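# Move wooden block from tote onto locked stand

## Task

Using one or both robots, take the wooden block out of the tote and set it on the top plate of the stand. The stand's post is locked at the correct height and has to stay locked at that height at the end; dropping it quickly can fail the job even while it is being held. At the finish the tote must rest on the work bench with none of it hanging past the edge. Both robots must release everything and back away, and neither robot may tip over or be left leaning.

## Robot and tools

ROBOTS. There are two identical mobile manipulators, r1 and r2 (Hello Robot Stretch 4). Each has an omni-wheel base, a vertical mast with a lift, a telescoping arm that reaches forward, a three-joint wrist (yaw, pitch, roll) and a two-finger gripper. Each is about 1.6 m tall, and its base rim lies within 0.23 m of its base origin. Cameras per robot: rN_head_camera, rN_head_left_camera, rN_head_right_camera, rN_wrist_camera (N = 1 or 2).

FRAMES. Every robot reports in its own frames. Base frame: origin on the floor below the base centre, x forward, y left, z up. hand_pose is a point between the open fingertips, given in the base frame; with all wrist joints at 0 its axes line up with the base's, and the printed value may be slightly off. The odometry frame is the base frame where the scene began. base_odometry counts wheel rotation only, so slipping shows as travel; heading is positive to the left, -3.142 to 3.142. Relative placement of the two robots can be judged only from images, lidar_m and wrist_depth_mm.

execute_actions(actions, cameras). actions is a list with exactly one action object, or empty (then it only returns state and images). The action has a key per robot, "r1" and/or "r2". Under a robot: "base", "joints", or both, plus optional "pace" and "contact_limits"; or "end_of_arm" by itself. Everything in one action starts at once.
- base: exactly one command, each a relative move from where the base last reported itself. translate_m: straight drive in metres, + forward, -2 to 2. strafe_m: sideways in metres, + left, -2 to 2. rotate_rad: turn in place in radians, + counter-clockwise seen from above, -3.2 to 3.2.
- joints: absolute targets by name. lift_m 0 to 1.2 m; arm_m 0 to 0.55 m (extension); wrist_yaw_rad -1.134 to 4.276 (0 forward, + left, 3.14 folded back, above 3.4 the arm may obstruct); wrist_pitch_rad -1.117 to 4.259 (0 level, 1.57 pointing down); wrist_roll_rad -1.117 to 4.259 (0 fingers level, + turns clockwise when viewed from behind the gripper); gripper_m -0.038 to 0.141 m, the fingertip gap, negative meaning the tips press together. Done tolerances: ±0.004 for lift, arm, gripper; ±0.02 yaw and roll; ±0.05 pitch. Joint targets out of range are clipped and reported; any other bad value or unknown key rejects the whole call and nothing moves.
- pace: "slow", "default", "fast", "max". Base speed 0.1/0.3/0.4/0.6 m/s and turning 1/2/3/4 rad/s respectively; with lift above 0.2 these are reduced, down to 0.3 m/s and 1 rad/s at lift 1.2.
- contact_limits: {"arm_m": value}, 0 (gentlest) to 0.75 (firmest), default 0.5; the arm stops when it pushes harder.
- end_of_arm: "enable_torque" reactivates wrist or gripper motors that shut off.
cameras: list of camera names or "all"; omitted/null means all, [] means none; the "pictures" line orders the returned images. Omitted joints or robots may keep driving toward earlier targets. If a result reports a stop, later motion calls in the same reply are skipped.

wait(seconds): 0 to 10; commands nothing and returns state and images.
zoom_image(camera, region): enlarges [x0, y0, x1, y1] pixels (top-left origin, at most 504 by 504) of a camera's latest full image.
read_manual(section): returns licence texts only; "licences" is the only section.
finished_scene(scene): ends the current scene given its number; irreversible; the task must already be achieved and stable. It reports success and gives the next task.

RESULTS. base_status and joint_status: "done" (for the base, wheels turned the full amount even if slipping), "off_target" (resting short, maybe still pushing), "contact_stop_at_<key>" (blocked; that part goes slack, a slack lift may sag under load and a slack base may roll), "limit_stop_at_<name>", "time_out", "torque_fault" (wrist/gripper motor overloaded and went limp; send enable_torque). limit_stop_at_tilt means lean over 6 degrees: lift, arm, wheels go slack. limit_stop_at_own_body means a joint was about to hit the robot; move it away. on_its_own lists things not commanded this call; "held at" is the held target. lidar_m: 12 distances in m, 30-degree sectors, first straight ahead, counter-clockwise (4th left, 7th behind, 10th right); "-" means nothing seen or closer than 0.25 m; it sees the other robot and table tops but may miss glass, thin legs. wrist_depth_mm: 7x7 grid of depths 100 to 2000 mm from top-left. turned_by_wheels vs turned_by_imu differing by over ~0.1 rad signals a bump or slip. base_tilt in degrees, forward/right positive, with a fixed bias up to ~1.5. motor_effort: percent of maximum, peak in brackets, noisy with fixed offsets; wheel positive turns base right.

GRIPPING. Close to a gripper_m below the object's width; squeezing harder pulls it toward the wrist. Neither the reading nor "done" proves a grasp; look for a gripper effort change. If fingertips snag on a surface below, raise the lift. To unfold at the start, send lift_m 0.4 with wrist_yaw_rad 0 together.

AVOID. Robots pressing against each other fails the run; once bases touch, even millimetres more is a hard press, and no state line reports robot-to-robot contact. Travel of the two robots can differ by ~3 cm per metre, so co-carrying can tip them. Don't turn or drive with over 1 kg held and arm_m above 0.2, especially fast. Don't push or pull hard with a high gripper. Over ~2 kg in a level gripper faults the wrist. Don't lower the stand's post quickly, don't drop or slam objects, and keep the tote fully on the bench. Loose items may occasionally be nudged by outside disturbances.

Each tool is called as name(argument=value, ...), one argument or row to a line, values as JSON.

## Session

execute_actions(
  actions=[],
)

Scene clock: 0.00 s.
r1.base_odometry: x=+0.000 y=+0.000 heading=+0.000 (m, m, rad; r1's odometry frame)
r1.turned_by_wheels: +0.000 (rad since the last result)
r1.turned_by_imu: +0.000 (rad since the last result)
r1.base_tilt: forward=+0.0 right=+0.2 (deg)
r1.lidar_m: 5.76 1.32 0.75 0.65 0.63 0.79 1.36 2.97 3.46 1.96 1.51 1.59
r1.base_status: not commanded
r1.joint_positions: lift_m=+0.172 arm_m=+0.002 wrist_yaw_rad=+3.163 wrist_pitch_rad=+0.004 wrist_roll_rad=-0.011 gripper_m=+0.057
r1.joint_status: not commanded
r1.motor_effort: lift_m=+18 arm_m=-1 wrist_yaw_rad=+0 wrist_pitch_rad=-7 wrist_roll_rad=-2 gripper_m=-3 wheel_0=+0 wheel_1=+0 wheel_2=+0 (%)
r1.hand_pose: x=-0.1173 y=+0.0813 z=+0.3493 quat_wxyz=(-0.011, -0.002, -0.006, +1.000) (m; r1's base frame)
r1.wrist_depth_mm: - 142 217 - 1464 946 699 / - 110 140 - 1430 917 699 / - 112 139 - 1397 931 683 / 140 131 159 - 1397 904 691 / 206 - - - 1366 904 676 / 224 1464 198 1537 218 878 668 / 228 866 931 154 878 831 668
r2.base_odometry: x=+0.000 y=+0.000 heading=+0.000 (m, m, rad; r2's odometry frame)
r2.turned_by_wheels: +0.000 (rad since the last result)
r2.turned_by_imu: +0.000 (rad since the last result)
r2.base_tilt: forward=-1.2 right=+0.2 (deg)
r2.lidar_m: 1.34 3.18 3.39 3.95 1.42 1.21 1.75 2.82 1.20 0.88 0.86 0.94
r2.base_status: not commanded
r2.joint_positions: lift_m=+0.190 arm_m=+0.000 wrist_yaw_rad=+3.245 wrist_pitch_rad=-0.001 wrist_roll_rad=-0.019 gripper_m=+0.057
r2.joint_status: not commanded
r2.motor_effort: lift_m=+20 arm_m=+0 wrist_yaw_rad=+1 wrist_pitch_rad=-7 wrist_roll_rad=+0 gripper_m=-2 wheel_0=+0 wheel_1=+0 wheel_2=+1 (%)
r2.hand_pose: x=-0.1253 y=+0.0572 z=+0.3688 quat_wxyz=(-0.052, +0.001, -0.010, +0.999) (m; r2's base frame)
r2.wrist_depth_mm: - - 132 - - - - / - - 131 - - - 1138 / - - 132 259 - - - / - 138 136 - - - - / 190 1708 - - 1808 1576 - / 190 1060 200 1182 213 1160 1138 / 189 484 866 - 866 798 820
pictures: r1_head_camera, r1_head_left_camera, r1_head_right_camera, r1_wrist_camera, r2_head_camera, r2_head_left_camera, r2_head_right_camera, r2_wrist_camera
Images, in order (width x height): r1_head_camera 420x560, r1_head_left_camera 420x672, r1_head_right_camera 420x672, r1_wrist_camera 616x392, r2_head_camera 420x560, r2_head_left_camera 420x672, r2_head_right_camera 420x672, r2_wrist_camera 616x392.

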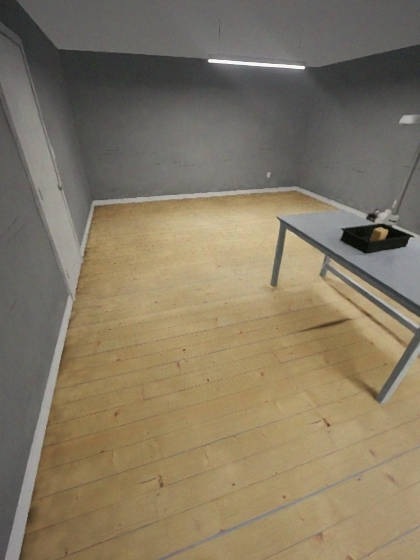

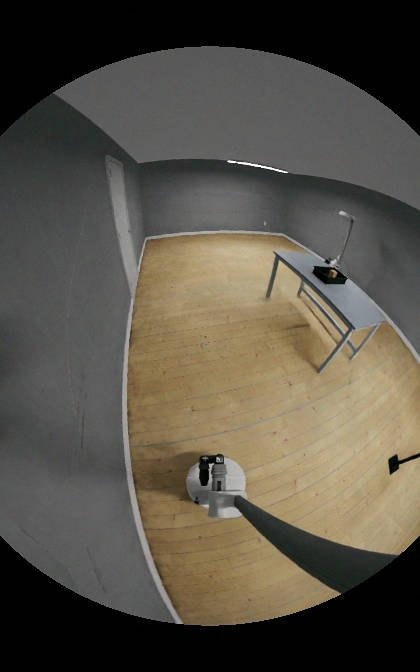

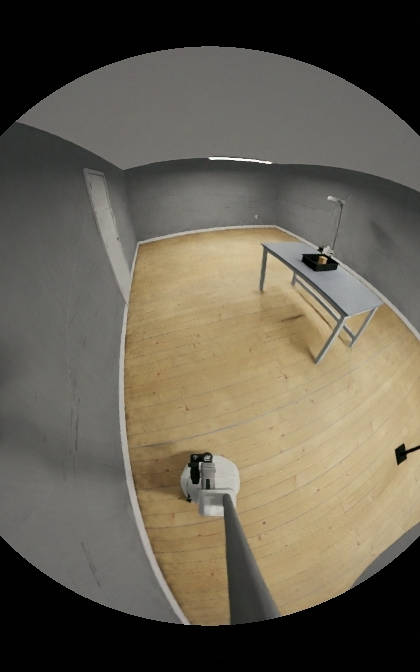

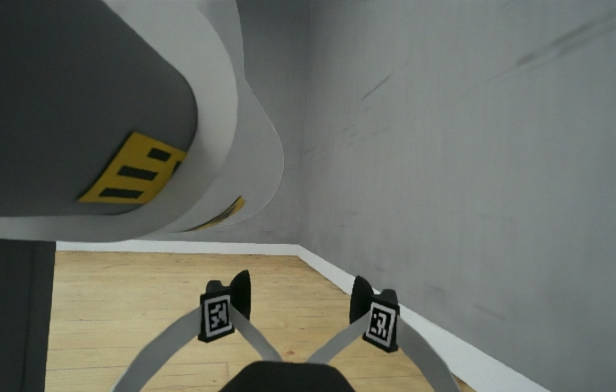

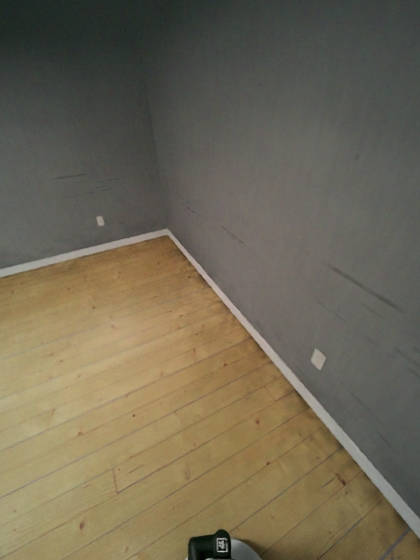

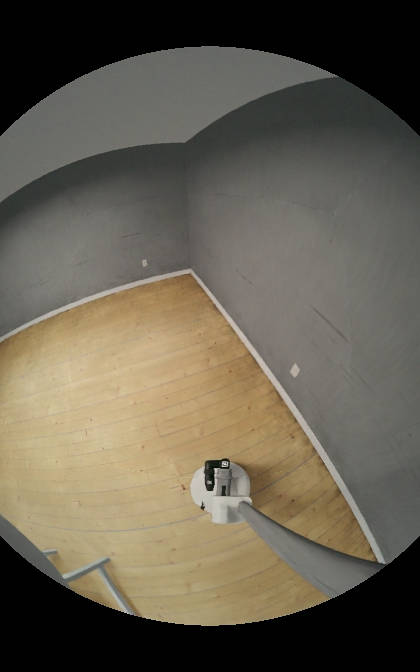

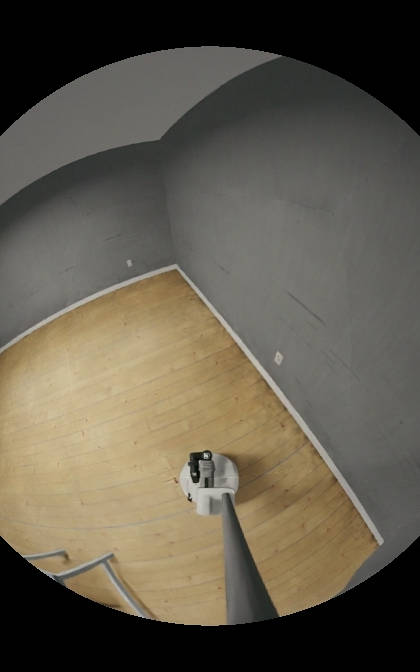

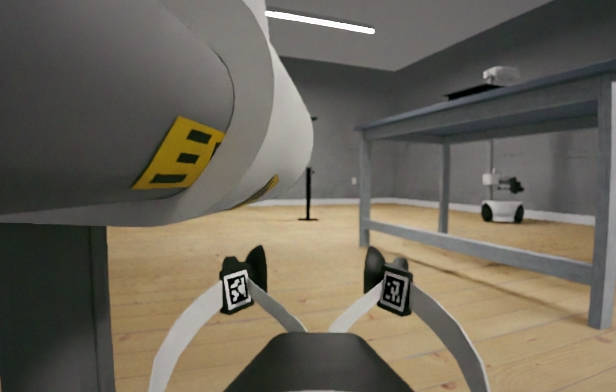

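execute_actions(
  actions=[
    {"r1":{"base":{"rotate_rad":-1.232},"joints":{"lift_m":1.05,"wrist_yaw_rad":0,"wrist_pitch_rad":1.2,"gripper_m":0.11},"pace":"fast"}},
  ],
  cameras=["r1_head_camera"],
)

execute_actions(
  actions=[
    {"r1":{"base":{"translate_m":0.7},"pace":"fast"}},
  ],
  cameras=[],
)

execute_actions(
  actions=[
    {"r1":{"base":{"strafe_m":1.2},"pace":"fast"}},
  ],
  cameras=["r1_head_camera","r1_head_right_camera","r1_wrist_camera"],
)

Scene clock: 14.17 s.
r1.base_odometry: x=+0.000 y=+0.000 heading=-1.232 (m, m, rad; r1's odometry frame)
r1.turned_by_wheels: -1.232 (rad since the last result)
r1.turned_by_imu: -1.225 (rad since the last result)
r1.base_tilt: forward=+0.0 right=+0.0 (deg)
r1.lidar_m: 1.91 1.51 2.17 1.96 0.86 0.66 0.64 0.68 1.02 2.98 3.19 1.98
r1.base_status: done
r1.joint_positions: lift_m=+1.050 arm_m=+0.002 wrist_yaw_rad=+0.000 wrist_pitch_rad=+1.201 wrist_roll_rad=-0.011 gripper_m=+0.110
r1.joint_status: all done
r1.motor_effort: lift_m=+21(24) arm_m=-2(2) wrist_yaw_rad=+2(7) wrist_pitch_rad=-3(40) wrist_roll_rad=-1(10) gripper_m=-1(1) wheel_0=+0(8) wheel_1=+0(9) wheel_2=-1(9) (%)
r1.hand_pose: x=+0.2773 y=-0.0874 z=+0.9590 quat_wxyz=(+0.825, -0.005, +0.565, +0.003) (m; r1's base frame)
r1.wrist_depth_mm: 1618 1618 1708 1661 1618 1661 1708 / 1499 1499 1537 1464 1499 1537 1499 / 1430 1430 1464 1397 1397 1430 1430 / 1308 1308 1308 1336 1308 1336 1308 / 1229 1229 1205 1229 1255 1255 1255 / 1182 1160 1138 1160 220 1182 1138 / 1098 1078 1078 153 1078 1098 1098
r2.base_odometry: x=+0.000 y=+0.000 heading=+0.000 (m, m, rad; r2's odometry frame)
r2.turned_by_wheels: +0.000 (rad since the last result)
r2.turned_by_imu: -0.002 (rad since the last result)
r2.base_tilt: forward=-1.1 right=+0.2 (deg)
r2.lidar_m: 1.34 3.19 3.36 3.96 1.43 1.21 1.74 2.80 1.20 0.90 0.85 0.93
r2.base_status: not commanded
r2.joint_positions: lift_m=+0.190 arm_m=+0.000 wrist_yaw_rad=+3.245 wrist_pitch_rad=-0.001 wrist_roll_rad=-0.019 gripper_m=+0.057
r2.joint_status: not commanded
r2.motor_effort: lift_m=+20(20) arm_m=+0(0) wrist_yaw_rad=+0(1) wrist_pitch_rad=-6(7) wrist_roll_rad=+1(0) gripper_m=-4(2) wheel_0=+0(0) wheel_1=+0(0) wheel_2=+0(0) (%)
r2.hand_pose: x=-0.1253 y=+0.0572 z=+0.3688 quat_wxyz=(-0.052, +0.001, -0.010, +0.999) (m; r2's base frame)
r2.wrist_depth_mm: - - 132 - - - - / - - 131 - - - 1118 / - - 132 259 - - - / - 138 137 - - - - / 191 1708 - - 1808 1576 - / 190 1042 200 1160 215 1182 1138 / 190 484 866 - 854 788 831
pictures: r1_head_camera
Images, in order (width x height): r1_head_camera 420x560.

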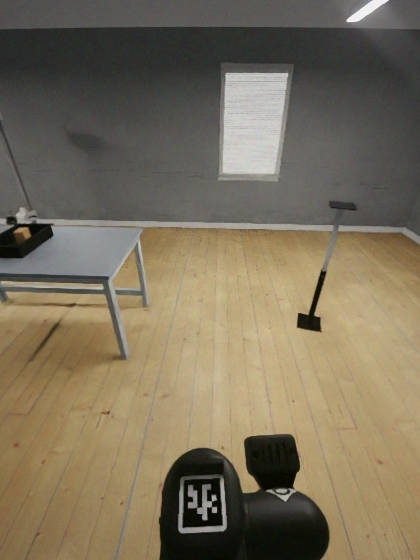

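Scene clock: 17.67 s.
r1.base_odometry: x=+0.233 y=-0.660 heading=-1.232 (m, m, rad; r1's odometry frame)
r1.turned_by_wheels: +0.000 (rad since the last result)
r1.turned_by_imu: -0.003 (rad since the last result)
r1.base_tilt: forward=+0.0 right=+0.2 (deg)
r1.lidar_m: 3.36 0.88 1.04 4.04 1.80 1.40 1.34 1.45 2.12 3.03 1.45 1.38
r1.base_status: done
r1.joint_positions: lift_m=+1.050 arm_m=+0.002 wrist_yaw_rad=+0.000 wrist_pitch_rad=+1.201 wrist_roll_rad=-0.011 gripper_m=+0.110
r1.joint_status: not commanded
r1.motor_effort: lift_m=+21(21) arm_m=-2(1) wrist_yaw_rad=+0(1) wrist_pitch_rad=-3(3) wrist_roll_rad=-1(2) gripper_m=+0(1) wheel_0=+1(2) wheel_1=+1(7) wheel_2=-1(11) (%)
r1.hand_pose: x=+0.2773 y=-0.0874 z=+0.9590 quat_wxyz=(+0.825, -0.005, +0.565, +0.003) (m; r1's base frame)
r1.wrist_depth_mm: 1618 1618 1618 1618 1618 1618 1708 / 1464 1499 1499 1499 1499 1464 1576 / 1397 1397 1430 1397 1397 1397 1397 / 1308 1308 1255 1336 1336 1366 1308 / 1229 1229 1255 1229 1255 1229 1205 / 1160 1138 1138 1160 221 1182 1160 / 1078 1078 1118 153 1078 1098 1098
r2.base_odometry: x=+0.000 y=+0.000 heading=+0.000 (m, m, rad; r2's odometry frame)
r2.turned_by_wheels: +0.000 (rad since the last result)
r2.turned_by_imu: -0.001 (rad since the last result)
r2.base_tilt: forward=-1.2 right=+0.1 (deg)
r2.lidar_m: 1.34 3.18 3.38 4.00 1.43 1.21 1.75 2.81 1.19 0.91 0.86 0.93
r2.base_status: not commanded
r2.joint_positions: lift_m=+0.190 arm_m=+0.000 wrist_yaw_rad=+3.245 wrist_pitch_rad=-0.001 wrist_roll_rad=-0.019 gripper_m=+0.057
r2.joint_status: not commanded
r2.motor_effort: lift_m=+20(20) arm_m=+0(0) wrist_yaw_rad=+0(2) wrist_pitch_rad=-7(6) wrist_roll_rad=+0(1) gripper_m=-3(4) wheel_0=+0(0) wheel_1=+0(0) wheel_2=+0(0) (%)
r2.hand_pose: x=-0.1253 y=+0.0572 z=+0.3688 quat_wxyz=(-0.052, +0.001, -0.010, +0.999) (m; r2's base frame)
r2.wrist_depth_mm: - - 132 - - - - / - - 131 - - - 1160 / - - 132 259 - - - / - 137 137 - - - - / 191 1808 - - 1808 1618 - / 190 1060 200 1182 213 1160 1160 / 189 484 866 - 866 798 831
pictures: none
No camera images: the call's "cameras" was empty. Leave "cameras" out to get every camera's image.

Scene clock: 22.47 s.
r1.base_odometry: x=+1.364 y=-0.261 heading=-1.232 (m, m, rad; r1's odometry frame)
r1.turned_by_wheels: +0.000 (rad since the last result)
r1.turned_by_imu: +0.003 (rad since the last result)
r1.base_tilt: forward=+0.0 right=+0.1 (deg)
r1.lidar_m: 0.73 0.80 1.18 3.69 1.65 1.29 1.24 1.35 1.95 4.22 2.39 0.76
r1.base_status: done
r1.joint_positions: lift_m=+1.050 arm_m=+0.002 wrist_yaw_rad=+0.000 wrist_pitch_rad=+1.201 wrist_roll_rad=-0.011 gripper_m=+0.110
r1.joint_status: not commanded
r1.motor_effort: lift_m=+21(21) arm_m=-2(2) wrist_yaw_rad=+1(0) wrist_pitch_rad=-3(3) wrist_roll_rad=-1(2) gripper_m=-1(0) wheel_0=+0(10) wheel_1=+0(10) wheel_2=-1(1) (%)
r1.hand_pose: x=+0.2773 y=-0.0874 z=+0.9590 quat_wxyz=(+0.825, -0.005, +0.565, +0.003) (m; r1's base frame)
r1.wrist_depth_mm: 1618 1618 1576 668 609 591 591 / 1499 1499 1499 1499 1499 1537 809 / 1366 1430 1397 1397 1430 1397 1397 / 1308 1308 1336 1281 1308 1281 1308 / 1229 1229 1229 1255 1255 1229 1229 / 1160 1160 1160 1138 221 1182 1160 / 1078 1078 1078 153 1098 1078 1118
r2.base_odometry: x=+0.000 y=+0.000 heading=+0.000 (m, m, rad; r2's odometry frame)
r2.turned_by_wheels: +0.000 (rad since the last result)
r2.turned_by_imu: -0.002 (rad since the last result)
r2.base_tilt: forward=-1.2 right=+0.1 (deg)
r2.lidar_m: 1.32 3.18 3.41 3.99 1.46 1.20 1.74 2.86 1.19 0.90 0.86 0.93
r2.base_status: not commanded
r2.joint_positions: lift_m=+0.190 arm_m=+0.000 wrist_yaw_rad=+3.245 wrist_pitch_rad=-0.001 wrist_roll_rad=-0.019 gripper_m=+0.057
r2.joint_status: not commanded
r2.motor_effort: lift_m=+20(20) arm_m=+0(0) wrist_yaw_rad=-1(1) wrist_pitch_rad=-7(7) wrist_roll_rad=+1(1) gripper_m=-3(4) wheel_0=+0(0) wheel_1=-1(0) wheel_2=+0(0) (%)
r2.hand_pose: x=-0.1253 y=+0.0572 z=+0.3688 quat_wxyz=(-0.052, +0.001, -0.010, +0.999) (m; r2's base frame)
r2.wrist_depth_mm: - - 132 - - - - / - - 131 - - - 1138 / - - 133 260 - - - / - 138 136 - - - - / 191 1756 - - 1808 1576 - / 191 1060 200 1182 215 1138 1160 / 190 488 854 - 878 798 831
pictures: r1_head_camera, r1_head_right_camera, r1_wrist_camera
Images, in order (width x height): r1_head_camera 420x560, r1_head_right_camera 420x672, r1_wrist_camera 616x392.

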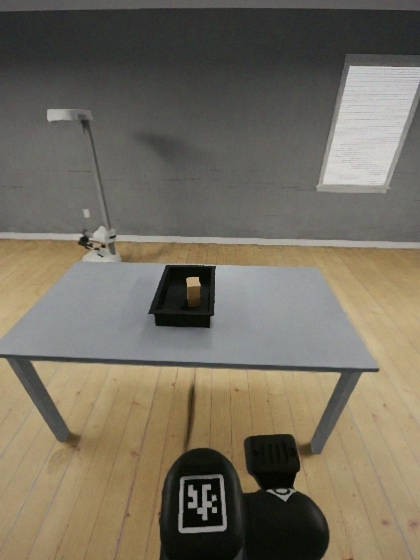

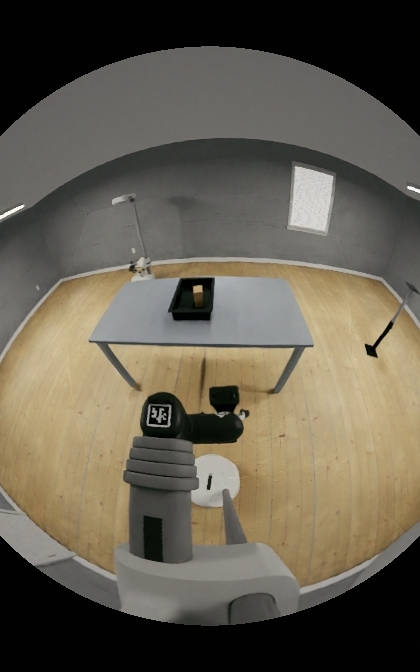

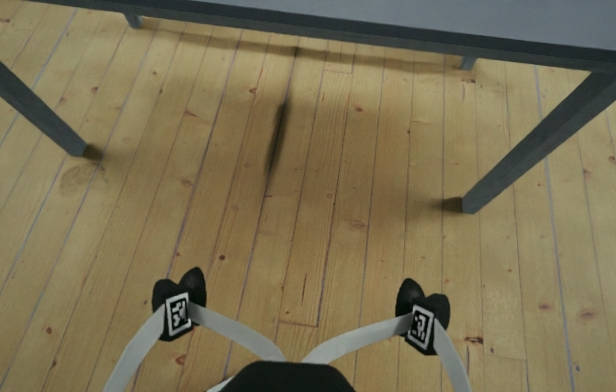

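execute_actions(
  actions=[
    {"r1":{"base":{"strafe_m":0.13},"pace":"fast"}},
  ],
  cameras=[],
)

execute_actions(
  actions=[
    {"r1":{"base":{"translate_m":0.44},"joints":{"arm_m":0.34}}},
  ],
  cameras=["r1_wrist_camera"],
)

Scene clock: 28.77 s.
r1.base_odometry: x=+1.487 y=-0.218 heading=-1.232 (m, m, rad; r1's odometry frame)
r1.turned_by_wheels: +0.000 (rad since the last result)
r1.turned_by_imu: -0.001 (rad since the last result)
r1.base_tilt: forward=+0.1 right=+0.0 (deg)
r1.lidar_m: 0.76 0.79 4.48 3.67 1.60 1.25 1.22 1.31 1.94 4.36 0.99 0.75
r1.base_status: done
r1.joint_positions: lift_m=+1.050 arm_m=+0.002 wrist_yaw_rad=+0.000 wrist_pitch_rad=+1.201 wrist_roll_rad=-0.011 gripper_m=+0.110
r1.joint_status: not commanded
r1.motor_effort: lift_m=+21(21) arm_m=-2(1) wrist_yaw_rad=+1(1) wrist_pitch_rad=-3(3) wrist_roll_rad=-2(1) gripper_m=-1(2) wheel_0=+0(8) wheel_1=-2(11) wheel_2=+0(1) (%)
r1.hand_pose: x=+0.2773 y=-0.0874 z=+0.9590 quat_wxyz=(+0.825, -0.005, +0.565, +0.003) (m; r1's base frame)
r1.wrist_depth_mm: 1618 1618 1576 699 609 603 591 / 1430 1537 1537 1537 1537 1537 1537 / 1397 1366 1397 1430 1430 1430 1430 / 1308 1308 1281 1308 1336 1336 1281 / 1229 1255 1255 1205 1255 1255 1255 / 1138 1160 1138 1160 220 1160 1182 / 1098 1078 1098 153 1078 1078 1138
r2.base_odometry: x=+0.000 y=+0.000 heading=+0.000 (m, m, rad; r2's odometry frame)
r2.turned_by_wheels: +0.000 (rad since the last result)
r2.turned_by_imu: -0.001 (rad since the last result)
r2.base_tilt: forward=-1.2 right=+0.1 (deg)
r2.lidar_m: 1.34 3.17 3.38 3.97 1.39 1.20 1.75 2.83 1.19 0.90 0.86 0.94
r2.base_status: not commanded
r2.joint_positions: lift_m=+0.190 arm_m=+0.000 wrist_yaw_rad=+3.245 wrist_pitch_rad=-0.001 wrist_roll_rad=-0.019 gripper_m=+0.057
r2.joint_status: not commanded
r2.motor_effort: lift_m=+20(20) arm_m=+0(0) wrist_yaw_rad=-2(2) wrist_pitch_rad=-7(6) wrist_roll_rad=+0(0) gripper_m=-2(3) wheel_0=+0(0) wheel_1=+0(0) wheel_2=+0(0) (%)
r2.hand_pose: x=-0.1253 y=+0.0572 z=+0.3688 quat_wxyz=(-0.052, +0.001, -0.010, +0.999) (m; r2's base frame)
r2.wrist_depth_mm: - - 132 - - - - / - - 132 - - - 1160 / - - 132 259 - - - / - 138 137 - - - - / 191 1756 - - 1756 1576 - / 190 1060 200 1182 214 1138 1138 / 189 484 854 - 866 788 831
pictures: none
No camera images: the call's "cameras" was empty. Leave "cameras" out to get every camera's image.

Scene clock: 31.73 s.
r1.base_odometry: x=+1.633 y=-0.633 heading=-1.232 (m, m, rad; r1's odometry frame)
r1.turned_by_wheels: +0.000 (rad since the last result)
r1.turned_by_imu: -0.002 (rad since the last result)
r1.base_tilt: forward=+0.0 right=+0.1 (deg)
r1.lidar_m: 0.30 0.36 0.51 4.37 2.18 1.68 1.68 1.78 2.61 2.37 0.44 0.32
r1.base_status: done
r1.joint_positions: lift_m=+1.050 arm_m=+0.339 wrist_yaw_rad=+0.000 wrist_pitch_rad=+1.201 wrist_roll_rad=-0.011 gripper_m=+0.110
r1.joint_status: all done
r1.motor_effort: lift_m=+21(21) arm_m=+4(4) wrist_yaw_rad=+3(2) wrist_pitch_rad=-2(3) wrist_roll_rad=-1(1) gripper_m=-2(0) wheel_0=-1(8) wheel_1=+0(5) wheel_2=+1(9) (%)
r1.hand_pose: x=+0.6145 y=-0.0874 z=+0.9590 quat_wxyz=(+0.825, -0.005, +0.565, +0.003) (m; r1's base frame)
r1.wrist_depth_mm: 569 580 574 580 580 1661 1618 / 530 530 459 459 439 544 544 / 496 496 480 496 488 504 504 / 462 459 449 336 397 469 469 / 436 427 427 319 357 442 442 / 410 329 404 404 220 413 418 / 387 319 382 152 340 387 397
r2.base_odometry: x=+0.000 y=+0.000 heading=+0.000 (m, m, rad; r2's odometry frame)
r2.turned_by_wheels: +0.000 (rad since the last result)
r2.turned_by_imu: -0.001 (rad since the last result)
r2.base_tilt: forward=-1.1 right=+0.1 (deg)
r2.lidar_m: 1.36 3.19 3.40 3.97 1.45 1.19 1.76 2.85 1.17 0.89 0.85 0.92
r2.base_status: not commanded
r2.joint_positions: lift_m=+0.190 arm_m=+0.000 wrist_yaw_rad=+3.245 wrist_pitch_rad=-0.001 wrist_roll_rad=-0.019 gripper_m=+0.057
r2.joint_status: not commanded
r2.motor_effort: lift_m=+20(20) arm_m=-1(0) wrist_yaw_rad=+1(1) wrist_pitch_rad=-7(7) wrist_roll_rad=+0(1) gripper_m=-3(3) wheel_0=+0(0) wheel_1=+0(0) wheel_2=+1(0) (%)
r2.hand_pose: x=-0.1253 y=+0.0572 z=+0.3688 quat_wxyz=(-0.052, +0.001, -0.010, +0.999) (m; r2's base frame)
r2.wrist_depth_mm: - - 132 - - - - / - - 132 - - - 1138 / - - 133 259 - - - / - 138 137 - - - - / 191 1756 - - 1808 1576 1808 / 190 1060 200 1160 214 1160 1118 / 190 488 866 - 878 788 831
pictures: r1_wrist_camera
Images, in order (width x height): r1_wrist_camera 616x392.

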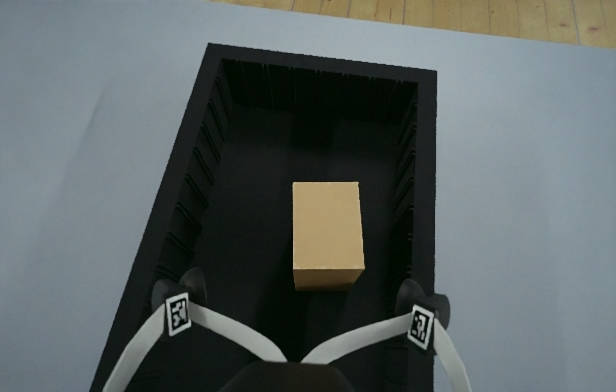

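execute_actions(
  actions=[
    {"r1":{"base":{"strafe_m":-0.016},"joints":{"arm_m":0.411,"gripper_m":0.085,"lift_m":1.0}}},
  ],
  cameras=["r1_wrist_camera"],
)

Scene clock: 36.47 s.
r1.base_odometry: x=+1.618 y=-0.638 heading=-1.232 (m, m, rad; r1's odometry frame)
r1.turned_by_wheels: +0.000 (rad since the last result)
r1.turned_by_imu: -0.001 (rad since the last result)
r1.base_tilt: forward=+0.0 right=+0.1 (deg)
r1.lidar_m: 0.31 0.34 0.51 4.37 2.21 1.72 1.67 1.79 2.63 2.40 0.44 0.32
r1.base_status: done
r1.joint_positions: lift_m=+1.000 arm_m=+0.410 wrist_yaw_rad=+0.000 wrist_pitch_rad=+1.201 wrist_roll_rad=-0.011 gripper_m=+0.085
r1.joint_status: all done
r1.motor_effort: lift_m=+15(19) arm_m=+4(4) wrist_yaw_rad=+2(2) wrist_pitch_rad=-3(3) wrist_roll_rad=-2(1) gripper_m=-1(1) wheel_0=-1(4) wheel_1=-1(9) wheel_2=+0(1) (%)
r1.hand_pose: x=+0.6855 y=-0.0874 z=+0.9096 quat_wxyz=(+0.825, -0.005, +0.565, +0.003) (m; r1's base frame)
r1.wrist_depth_mm: 504 508 517 512 1618 1537 1576 / 469 469 373 368 477 477 477 / 436 424 424 424 382 442 445 / 410 342 407 410 397 413 413 / 384 319 384 260 366 387 387 / 364 312 213 245 215 366 366 / 336 289 342 150 297 345 347
r2.base_odometry: x=+0.000 y=+0.000 heading=+0.000 (m, m, rad; r2's odometry frame)
r2.turned_by_wheels: +0.000 (rad since the last result)
r2.turned_by_imu: -0.001 (rad since the last result)
r2.base_tilt: forward=-1.1 right=+0.0 (deg)
r2.lidar_m: 1.34 3.15 3.38 3.97 1.44 1.19 1.75 2.83 1.21 0.90 0.85 0.92
r2.base_status: not commanded
r2.joint_positions: lift_m=+0.190 arm_m=+0.000 wrist_yaw_rad=+3.245 wrist_pitch_rad=-0.001 wrist_roll_rad=-0.019 gripper_m=+0.057
r2.joint_status: not commanded
r2.motor_effort: lift_m=+20(20) arm_m=+0(1) wrist_yaw_rad=+0(0) wrist_pitch_rad=-6(6) wrist_roll_rad=-1(1) gripper_m=-3(3) wheel_0=+0(0) wheel_1=+0(0) wheel_2=+0(0) (%)
r2.hand_pose: x=-0.1253 y=+0.0572 z=+0.3688 quat_wxyz=(-0.052, +0.001, -0.010, +0.999) (m; r2's base frame)
r2.wrist_depth_mm: - - 132 - - - - / - - 131 - - - 1160 / - - 132 259 - - - / - 138 136 - - - - / 190 1708 - - 1808 1576 1756 / 190 1060 199 1182 215 1160 1138 / 190 484 854 - 854 788 831
pictures: r1_wrist_camera
Images, in order (width x height): r1_wrist_camera 616x392.

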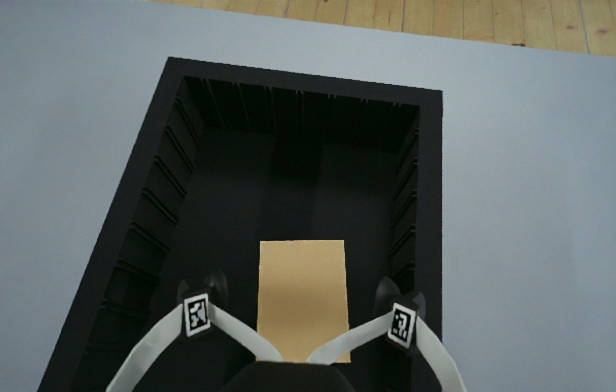

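execute_actions(
  actions=[
    {"r1":{"joints":{"lift_m":0.927},"pace":"slow"}},
  ],
  cameras=["r1_wrist_camera"],
)

Scene clock: 41.93 s.
r1.base_odometry: x=+1.618 y=-0.638 heading=-1.232 (m, m, rad; r1's odometry frame)
r1.turned_by_wheels: +0.000 (rad since the last result)
r1.turned_by_imu: -0.001 (rad since the last result)
r1.base_tilt: forward=+0.0 right=+0.1 (deg)
r1.lidar_m: 0.30 0.33 0.52 4.39 2.18 1.71 1.68 1.78 2.64 2.38 0.44 0.31
r1.base_status: not commanded
r1.joint_positions: lift_m=+0.927 arm_m=+0.410 wrist_yaw_rad=+0.000 wrist_pitch_rad=+1.201 wrist_roll_rad=-0.011 gripper_m=+0.085
r1.joint_status: all done
r1.motor_effort: lift_m=+13(13) arm_m=+4(4) wrist_yaw_rad=+1(2) wrist_pitch_rad=-2(3) wrist_roll_rad=-1(2) gripper_m=-2(4) wheel_0=-1(1) wheel_1=-1(0) wheel_2=+0(0) (%)
r1.hand_pose: x=+0.6855 y=-0.0874 z=+0.8367 quat_wxyz=(+0.825, -0.005, +0.565, +0.003) (m; r1's base frame)
r1.wrist_depth_mm: 407 307 303 297 296 418 415 / 377 283 364 345 325 373 387 / 347 289 351 353 349 347 359 / 241 298 330 329 325 327 336 / 225 300 304 187 304 307 315 / 220 287 189 176 202 215 298 / 227 271 272 145 266 202 281
r2.base_odometry: x=+0.000 y=+0.000 heading=+0.000 (m, m, rad; r2's odometry frame)
r2.turned_by_wheels: +0.000 (rad since the last result)
r2.turned_by_imu: -0.001 (rad since the last result)
r2.base_tilt: forward=-1.2 right=+0.2 (deg)
r2.lidar_m: 1.35 3.20 3.37 3.99 1.41 1.20 1.77 2.81 1.19 0.89 0.87 0.93
r2.base_status: not commanded
r2.joint_positions: lift_m=+0.190 arm_m=+0.000 wrist_yaw_rad=+3.245 wrist_pitch_rad=-0.001 wrist_roll_rad=-0.019 gripper_m=+0.057
r2.joint_status: not commanded
r2.motor_effort: lift_m=+20(20) arm_m=+0(0) wrist_yaw_rad=-2(1) wrist_pitch_rad=-7(7) wrist_roll_rad=+2(0) gripper_m=-3(4) wheel_0=+0(0) wheel_1=+0(0) wheel_2=+0(0) (%)
r2.hand_pose: x=-0.1253 y=+0.0572 z=+0.3688 quat_wxyz=(-0.052, +0.001, -0.010, +0.999) (m; r2's base frame)
r2.wrist_depth_mm: - - 132 - - - - / - - 131 - - 1708 1160 / - - 132 259 - - - / - 138 137 - - - - / 191 1808 - - 1808 1537 1808 / 191 1060 200 1182 214 1160 1160 / 190 488 866 - 866 798 831
pictures: r1_wrist_camera
Images, in order (width x height): r1_wrist_camera 616x392.

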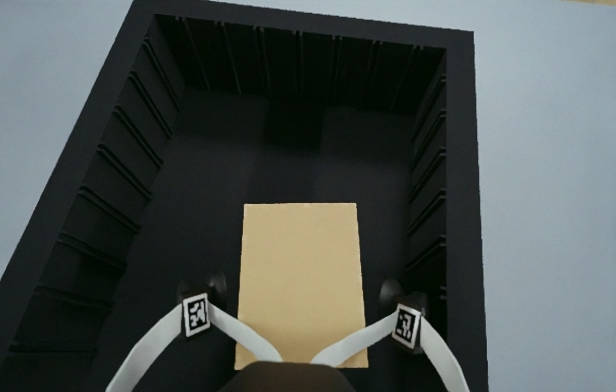

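Good. Grip, lift, back out, then face the stand.

execute_actions(
  actions=[
    {"r1":{"joints":{"gripper_m":0.0}}},
  ],
  cameras=[],
)

execute_actions(
  actions=[
    {"r1":{"joints":{"lift_m":1.2}}},
  ],
  cameras=["r1_wrist_camera"],
)

execute_actions(
  actions=[
    {"r1":{"base":{"translate_m":-0.45},"joints":{"arm_m":0.01}}},
  ],
  cameras=[],
)

execute_actions(
  actions=[
    {"r1":{"base":{"rotate_rad":-1.0}}},
  ],
  cameras=["r1_head_camera","r1_head_left_camera","r1_wrist_camera"],
)

Scene clock: 47.47 s.
r1.base_odometry: x=+1.618 y=-0.638 heading=-1.232 (m, m, rad; r1's odometry frame)
r1.turned_by_wheels: +0.000 (rad since the last result)
r1.turned_by_imu: -0.001 (rad since the last result)
r1.base_tilt: forward=+0.0 right=+0.2 (deg)
r1.lidar_m: 0.31 0.33 0.51 4.39 2.22 1.70 1.68 1.82 2.63 2.39 0.44 0.32
r1.base_status: not commanded
r1.joint_positions: lift_m=+0.927 arm_m=+0.410 wrist_yaw_rad=+0.000 wrist_pitch_rad=+1.202 wrist_roll_rad=-0.011 gripper_m=+0.001
r1.joint_status: all done
r1.motor_effort: lift_m=+15(15) arm_m=+4(4) wrist_yaw_rad=+2(2) wrist_pitch_rad=-5(5) wrist_roll_rad=-2(1) gripper_m=-27(23) wheel_0=-1(1) wheel_1=+0(0) wheel_2=+0(0) (%)
r1.hand_pose: x=+0.6852 y=-0.0874 z=+0.8364 quat_wxyz=(+0.825, -0.005, +0.565, +0.003) (m; r1's base frame)
r1.wrist_depth_mm: 407 303 301 297 294 413 413 / 377 281 364 347 325 368 379 / 345 289 349 351 347 347 355 / 240 297 329 327 325 325 330 / 224 298 303 170 301 227 312 / 219 286 176 160 200 213 294 / 218 267 268 154 215 196 278
r2.base_odometry: x=+0.000 y=+0.000 heading=+0.000 (m, m, rad; r2's odometry frame)
r2.turned_by_wheels: +0.000 (rad since the last result)
r2.turned_by_imu: -0.001 (rad since the last result)
r2.base_tilt: forward=-1.1 right=+0.1 (deg)
r2.lidar_m: 1.35 3.18 3.36 3.98 1.41 1.19 1.74 2.80 1.19 0.91 0.84 0.92
r2.base_status: not commanded
r2.joint_positions: lift_m=+0.190 arm_m=+0.000 wrist_yaw_rad=+3.245 wrist_pitch_rad=-0.001 wrist_roll_rad=-0.019 gripper_m=+0.057
r2.joint_status: not commanded
r2.motor_effort: lift_m=+20(20) arm_m=+0(0) wrist_yaw_rad=+1(1) wrist_pitch_rad=-7(7) wrist_roll_rad=+0(0) gripper_m=-3(3) wheel_0=+0(0) wheel_1=+0(0) wheel_2=+0(0) (%)
r2.hand_pose: x=-0.1253 y=+0.0572 z=+0.3688 quat_wxyz=(-0.052, +0.001, -0.010, +0.999) (m; r2's base frame)
r2.wrist_depth_mm: - - 132 - - - - / - - 131 - - 1808 1160 / - - 132 259 - - - / - 138 137 - - - - / 190 1708 - - 1808 1576 1808 / 190 1060 198 1205 214 1160 1160 / 190 492 842 - 878 798 831
pictures: none
No camera images: the call's "cameras" was empty. Leave "cameras" out to get every camera's image.

Scene clock: 49.67 s.
r1.base_odometry: x=+1.618 y=-0.638 heading=-1.232 (m, m, rad; r1's odometry frame)
r1.turned_by_wheels: +0.000 (rad since the last result)
r1.turned_by_imu: -0.001 (rad since the last result)
r1.base_tilt: forward=+0.0 right=+0.1 (deg)
r1.lidar_m: 0.31 0.31 0.50 4.39 2.19 1.71 1.68 1.82 2.63 2.38 0.42 0.30
r1.base_status: not commanded
r1.joint_positions: lift_m=+1.200 arm_m=+0.410 wrist_yaw_rad=+0.000 wrist_pitch_rad=+1.202 wrist_roll_rad=-0.011 gripper_m=+0.001
r1.joint_status: all done
r1.motor_effort: lift_m=+23(25) arm_m=+4(4) wrist_yaw_rad=+1(1) wrist_pitch_rad=-5(5) wrist_roll_rad=-1(1) gripper_m=-25(27) wheel_0=-1(0) wheel_1=-1(0) wheel_2=+0(0) (%)
r1.hand_pose: x=+0.6852 y=-0.0874 z=+1.1088 quat_wxyz=(+0.825, -0.005, +0.565, +0.003) (m; r1's base frame)
r1.wrist_depth_mm: 1808 1863 1808 1808 1921 1808 1863 / 715 715 1756 1708 1708 1708 1708 / 668 668 676 668 683 676 1576 / 627 627 574 544 621 634 634 / 591 597 517 170 574 603 597 / 554 554 176 161 200 564 559 / 525 442 480 154 436 517 535
r2.base_odometry: x=+0.000 y=+0.000 heading=+0.000 (m, m, rad; r2's odometry frame)
r2.turned_by_wheels: +0.000 (rad since the last result)
r2.turned_by_imu: -0.001 (rad since the last result)
r2.base_tilt: forward=-1.2 right=+0.2 (deg)
r2.lidar_m: 1.32 3.19 3.40 3.97 1.42 1.22 1.76 2.80 1.22 0.88 0.86 0.90
r2.base_status: not commanded
r2.joint_positions: lift_m=+0.190 arm_m=+0.000 wrist_yaw_rad=+3.245 wrist_pitch_rad=-0.001 wrist_roll_rad=-0.019 gripper_m=+0.057
r2.joint_status: not commanded
r2.motor_effort: lift_m=+20(20) arm_m=+0(0) wrist_yaw_rad=+0(1) wrist_pitch_rad=-7(7) wrist_roll_rad=+0(1) gripper_m=-4(3) wheel_0=+0(0) wheel_1=+0(0) wheel_2=+1(0) (%)
r2.hand_pose: x=-0.1253 y=+0.0572 z=+0.3688 quat_wxyz=(-0.052, +0.001, -0.010, +0.999) (m; r2's base frame)
r2.wrist_depth_mm: - - 132 - - - - / - - 132 - - - 1160 / - - 132 259 - - - / - 138 137 - - - - / 190 1756 - - 1756 1576 1756 / 190 1060 199 1205 214 1160 1160 / 190 484 854 - 866 798 831
pictures: r1_wrist_camera
Images, in order (width x height): r1_wrist_camera 616x392.

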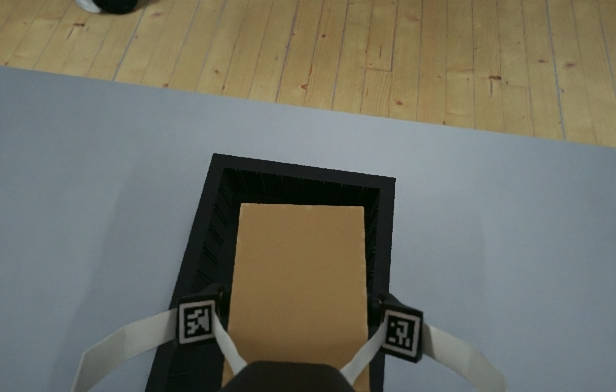

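Scene clock: 52.73 s.
r1.base_odometry: x=+1.469 y=-0.214 heading=-1.232 (m, m, rad; r1's odometry frame)
r1.turned_by_wheels: +0.000 (rad since the last result)
r1.turned_by_imu: +0.000 (rad since the last result)
r1.base_tilt: forward=+0.1 right=+0.1 (deg)
r1.lidar_m: 0.77 0.80 4.53 3.66 1.61 1.26 1.21 1.31 1.94 4.34 0.97 0.77
r1.base_status: done
r1.joint_positions: lift_m=+1.200 arm_m=+0.011 wrist_yaw_rad=+0.000 wrist_pitch_rad=+1.202 wrist_roll_rad=-0.011 gripper_m=+0.001
r1.joint_status: all done
r1.motor_effort: lift_m=+22(23) arm_m=-5(4) wrist_yaw_rad=+3(0) wrist_pitch_rad=-6(7) wrist_roll_rad=-1(1) gripper_m=-27(27) wheel_0=+0(4) wheel_1=+1(5) wheel_2=-1(9) (%)
r1.hand_pose: x=+0.2856 y=-0.0874 z=+1.1088 quat_wxyz=(+0.825, -0.005, +0.565, +0.003) (m; r1's base frame)
r1.wrist_depth_mm: 788 788 778 788 788 798 798 / 1661 1661 1661 820 759 741 732 / 1576 1576 1576 1618 1576 1661 1008 / 1499 1464 1464 1499 1464 1464 1430 / 1366 1366 1397 170 1430 1397 1430 / 1308 1281 176 160 200 1308 1308 / 1229 1182 1229 153 1205 1255 1281
r2.base_odometry: x=+0.000 y=+0.000 heading=+0.000 (m, m, rad; r2's odometry frame)
r2.turned_by_wheels: +0.000 (rad since the last result)
r2.turned_by_imu: -0.001 (rad since the last result)
r2.base_tilt: forward=-1.1 right=+0.1 (deg)
r2.lidar_m: 1.33 3.18 3.40 3.98 1.44 1.20 1.74 2.81 1.19 0.89 0.86 0.93
r2.base_status: not commanded
r2.joint_positions: lift_m=+0.190 arm_m=+0.000 wrist_yaw_rad=+3.245 wrist_pitch_rad=-0.001 wrist_roll_rad=-0.019 gripper_m=+0.057
r2.joint_status: not commanded
r2.motor_effort: lift_m=+20(20) arm_m=+0(0) wrist_yaw_rad=-1(0) wrist_pitch_rad=-7(7) wrist_roll_rad=+2(1) gripper_m=-3(3) wheel_0=+0(0) wheel_1=+0(0) wheel_2=+1(0) (%)
r2.hand_pose: x=-0.1253 y=+0.0572 z=+0.3688 quat_wxyz=(-0.052, +0.001, -0.010, +0.999) (m; r2's base frame)
r2.wrist_depth_mm: - - 131 - - - - / - - 132 - - - 1160 / - - 132 259 - - - / - 138 137 - - - - / 191 1708 - - 1808 1576 - / 191 1060 199 1182 215 1160 1160 / 190 484 842 - 854 788 831
pictures: none
No camera images: the call's "cameras" was empty. Leave "cameras" out to get every camera's image.

Scene clock: 55.00 s.
r1.base_odometry: x=+1.469 y=-0.214 heading=-2.232 (m, m, rad; r1's odometry frame)
r1.turned_by_wheels: -1.000 (rad since the last result)
r1.turned_by_imu: -0.994 (rad since the last result)
r1.base_tilt: forward=+0.1 right=+0.1 (deg)
r1.lidar_m: 0.98 0.78 0.76 0.82 4.46 3.26 1.54 1.24 1.22 1.34 2.08 4.35
r1.base_status: done
r1.joint_positions: lift_m=+1.200 arm_m=+0.011 wrist_yaw_rad=+0.000 wrist_pitch_rad=+1.202 wrist_roll_rad=-0.011 gripper_m=+0.001
r1.joint_status: not commanded
r1.motor_effort: lift_m=+22(22) arm_m=-4(4) wrist_yaw_rad=+1(4) wrist_pitch_rad=-7(7) wrist_roll_rad=-1(1) gripper_m=-26(28) wheel_0=+0(4) wheel_1=+0(6) wheel_2=+0(4) (%)
r1.hand_pose: x=+0.2857 y=-0.0874 z=+1.1088 quat_wxyz=(+0.825, -0.005, +0.565, +0.003) (m; r1's base frame)
r1.wrist_depth_mm: 778 798 1808 1863 1808 1863 1983 / 741 1661 1708 1708 1708 1708 1756 / 1537 1576 1576 1576 1618 1618 1576 / 1464 1464 1499 1464 1499 1464 1537 / 1397 1366 1366 170 1397 1430 1397 / 1308 1308 176 160 200 1308 1308 / 1229 1205 1229 154 1205 1205 1255
r2.base_odometry: x=+0.000 y=+0.000 heading=+0.000 (m, m, rad; r2's odometry frame)
r2.turned_by_wheels: +0.000 (rad since the last result)
r2.turned_by_imu: -0.001 (rad since the last result)
r2.base_tilt: forward=-1.1 right=+0.2 (deg)
r2.lidar_m: 1.33 3.16 3.41 3.95 1.46 1.21 1.77 2.82 1.19 0.90 0.85 0.92
r2.base_status: not commanded
r2.joint_positions: lift_m=+0.190 arm_m=+0.000 wrist_yaw_rad=+3.245 wrist_pitch_rad=-0.001 wrist_roll_rad=-0.019 gripper_m=+0.057
r2.joint_status: not commanded
r2.motor_effort: lift_m=+20(20) arm_m=+0(0) wrist_yaw_rad=-1(1) wrist_pitch_rad=-7(7) wrist_roll_rad=-1(0) gripper_m=-3(3) wheel_0=+0(0) wheel_1=+0(0) wheel_2=+0(0) (%)
r2.hand_pose: x=-0.1253 y=+0.0572 z=+0.3688 quat_wxyz=(-0.052, +0.001, -0.010, +0.999) (m; r2's base frame)
r2.wrist_depth_mm: - - 132 - - - - / - - 131 - - - 1160 / - - 132 259 - - - / - 138 137 - - - - / 191 1708 - - 1808 1576 - / 191 1060 199 1182 213 1160 1138 / 190 488 854 - 854 788 842
pictures: r1_head_camera, r1_head_left_camera, r1_wrist_camera
Images, in order (width x height): r1_head_camera 420x560, r1_head_left_camera 420x672, r1_wrist_camera 616x392.

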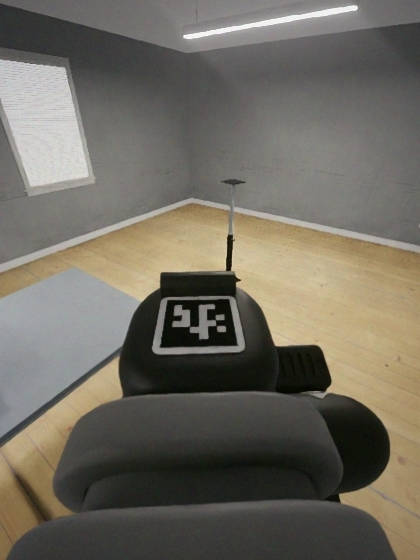

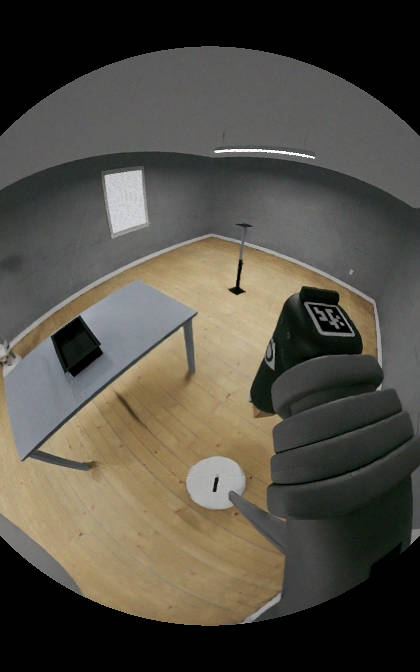

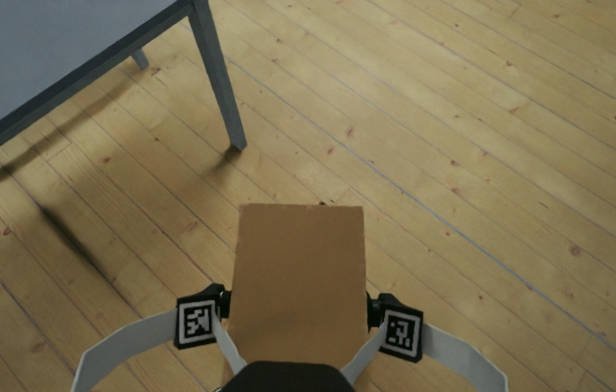

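execute_actions(
  actions=[
    {"r1":{"base":{"strafe_m":-0.2}}},
  ],
  cameras=[],
)

execute_actions(
  actions=[
    {"r1":{"base":{"translate_m":1.45}}},
  ],
  cameras=["r1_head_camera","r1_head_left_camera","r1_wrist_camera"],
)

Scene clock: 63.10 s.
r1.base_odometry: x=+1.311 y=-0.091 heading=-2.232 (m, m, rad; r1's odometry frame)
r1.turned_by_wheels: +0.000 (rad since the last result)
r1.turned_by_imu: -0.002 (rad since the last result)
r1.base_tilt: forward=+0.0 right=+0.2 (deg)
r1.lidar_m: 2.48 0.93 0.91 1.01 4.59 2.85 1.33 1.08 1.06 1.18 1.81 4.20
r1.base_status: done
r1.joint_positions: lift_m=+1.200 arm_m=+0.011 wrist_yaw_rad=+0.000 wrist_pitch_rad=+1.202 wrist_roll_rad=-0.011 gripper_m=+0.001
r1.joint_status: not commanded
r1.motor_effort: lift_m=+22(22) arm_m=-4(4) wrist_yaw_rad=-1(3) wrist_pitch_rad=-6(6) wrist_roll_rad=-1(1) gripper_m=-25(26) wheel_0=+1(4) wheel_1=+2(8) wheel_2=-1(0) (%)
r1.hand_pose: x=+0.2857 y=-0.0874 z=+1.1088 quat_wxyz=(+0.825, -0.005, +0.565, +0.003) (m; r1's base frame)
r1.wrist_depth_mm: 788 1756 1863 1863 1863 1921 1863 / 1618 1708 1708 1708 1708 1708 1708 / 1576 1576 1618 1576 1576 1618 1618 / 1499 1464 1464 1499 1499 1537 1499 / 1366 1366 1366 170 1430 1397 1430 / 1308 1336 175 160 200 1336 1308 / 1255 1205 1255 154 1205 1229 1255
r2.base_odometry: x=+0.000 y=+0.000 heading=+0.000 (m, m, rad; r2's odometry frame)
r2.turned_by_wheels: +0.000 (rad since the last result)
r2.turned_by_imu: -0.002 (rad since the last result)
r2.base_tilt: forward=-1.1 right=+0.1 (deg)
r2.lidar_m: 1.32 3.20 3.37 3.96 1.40 1.22 1.72 2.80 1.20 0.90 0.87 0.93
r2.base_status: not commanded
r2.joint_positions: lift_m=+0.190 arm_m=+0.000 wrist_yaw_rad=+3.245 wrist_pitch_rad=-0.001 wrist_roll_rad=-0.019 gripper_m=+0.057
r2.joint_status: not commanded
r2.motor_effort: lift_m=+20(20) arm_m=+0(0) wrist_yaw_rad=+0(1) wrist_pitch_rad=-7(7) wrist_roll_rad=+0(2) gripper_m=-3(4) wheel_0=+0(0) wheel_1=+0(0) wheel_2=+0(1) (%)
r2.hand_pose: x=-0.1253 y=+0.0572 z=+0.3688 quat_wxyz=(-0.052, +0.001, -0.010, +0.999) (m; r2's base frame)
r2.wrist_depth_mm: - - 132 - - - - / - - 132 - - - 1160 / - - 132 258 - - - / - 138 137 - - - - / 191 1808 - - 1756 1576 - / 190 1060 200 1182 213 1160 1160 / 190 488 854 - 854 798 831
pictures: none
No camera images: the call's "cameras" was empty. Leave "cameras" out to get every camera's image.

Scene clock: 69.40 s.
r1.base_odometry: x=+0.421 y=-1.235 heading=-2.232 (m, m, rad; r1's odometry frame)
r1.turned_by_wheels: +0.000 (rad since the last result)
r1.turned_by_imu: -0.006 (rad since the last result)
r1.base_tilt: forward=+0.2 right=+0.1 (deg)
r1.lidar_m: 0.97 2.80 2.80 0.71 0.52 0.56 - 1.97 1.95 2.11 3.10 3.07
r1.base_status: done
r1.joint_positions: lift_m=+1.200 arm_m=+0.011 wrist_yaw_rad=+0.000 wrist_pitch_rad=+1.202 wrist_roll_rad=-0.011 gripper_m=+0.001
r1.joint_status: not commanded
r1.motor_effort: lift_m=+22(22) arm_m=-4(4) wrist_yaw_rad=+1(1) wrist_pitch_rad=-6(7) wrist_roll_rad=+0(2) gripper_m=-26(27) wheel_0=-1(6) wheel_1=+0(6) wheel_2=+0(8) (%)
r1.hand_pose: x=+0.2857 y=-0.0874 z=+1.1088 quat_wxyz=(+0.825, -0.005, +0.565, +0.003) (m; r1's base frame)
r1.wrist_depth_mm: 1863 1863 1808 1808 1863 1863 1921 / 1661 1708 1661 1708 1756 1708 1708 / 1618 1576 1618 1576 1576 1661 1618 / 1464 1430 1464 1537 1499 1499 1499 / 1397 1397 1366 170 1397 1430 1397 / 1308 1308 176 160 200 1336 1336 / 1255 1229 1229 154 1229 1229 1281
r2.base_odometry: x=+0.000 y=+0.000 heading=+0.000 (m, m, rad; r2's odometry frame)
r2.turned_by_wheels: +0.000 (rad since the last result)
r2.turned_by_imu: -0.002 (rad since the last result)
r2.base_tilt: forward=-1.2 right=+0.2 (deg)
r2.lidar_m: 1.35 3.19 3.38 3.95 1.43 1.23 1.76 2.83 1.20 0.90 0.87 0.92
r2.base_status: not commanded
r2.joint_positions: lift_m=+0.190 arm_m=+0.000 wrist_yaw_rad=+3.245 wrist_pitch_rad=-0.001 wrist_roll_rad=-0.019 gripper_m=+0.057
r2.joint_status: not commanded
r2.motor_effort: lift_m=+20(20) arm_m=+0(0) wrist_yaw_rad=-1(0) wrist_pitch_rad=-7(7) wrist_roll_rad=+1(0) gripper_m=-2(4) wheel_0=+0(0) wheel_1=+0(0) wheel_2=+1(0) (%)
r2.hand_pose: x=-0.1253 y=+0.0572 z=+0.3688 quat_wxyz=(-0.052, +0.001, -0.010, +0.999) (m; r2's base frame)
r2.wrist_depth_mm: - - 132 - - - - / - - 131 - - - 1160 / - - 132 260 - - - / - 138 137 - - - - / 190 1756 - - 1808 1576 - / 191 1060 199 1160 214 1160 1138 / 190 488 854 - 854 798 842
pictures: r1_head_camera, r1_head_left_camera, r1_wrist_camera
Images, in order (width x height): r1_head_camera 420x560, r1_head_left_camera 420x672, r1_wrist_camera 616x392.

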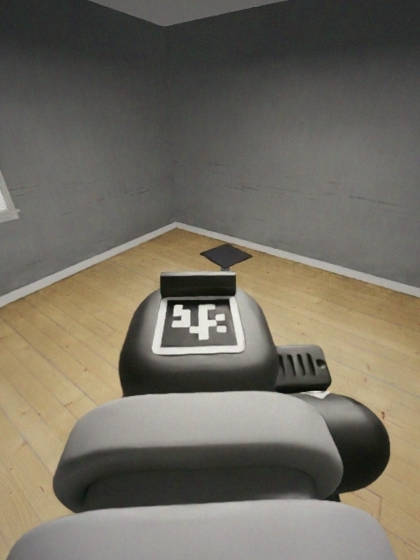

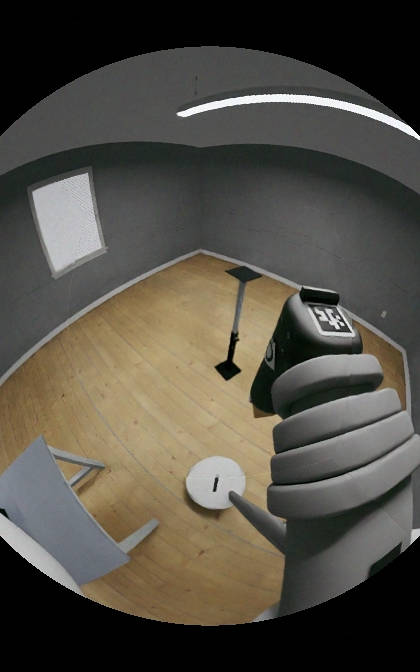

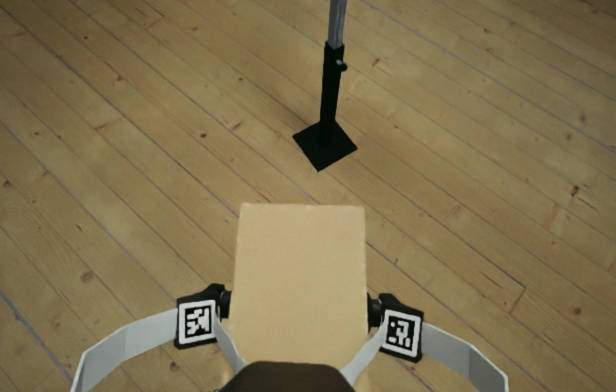

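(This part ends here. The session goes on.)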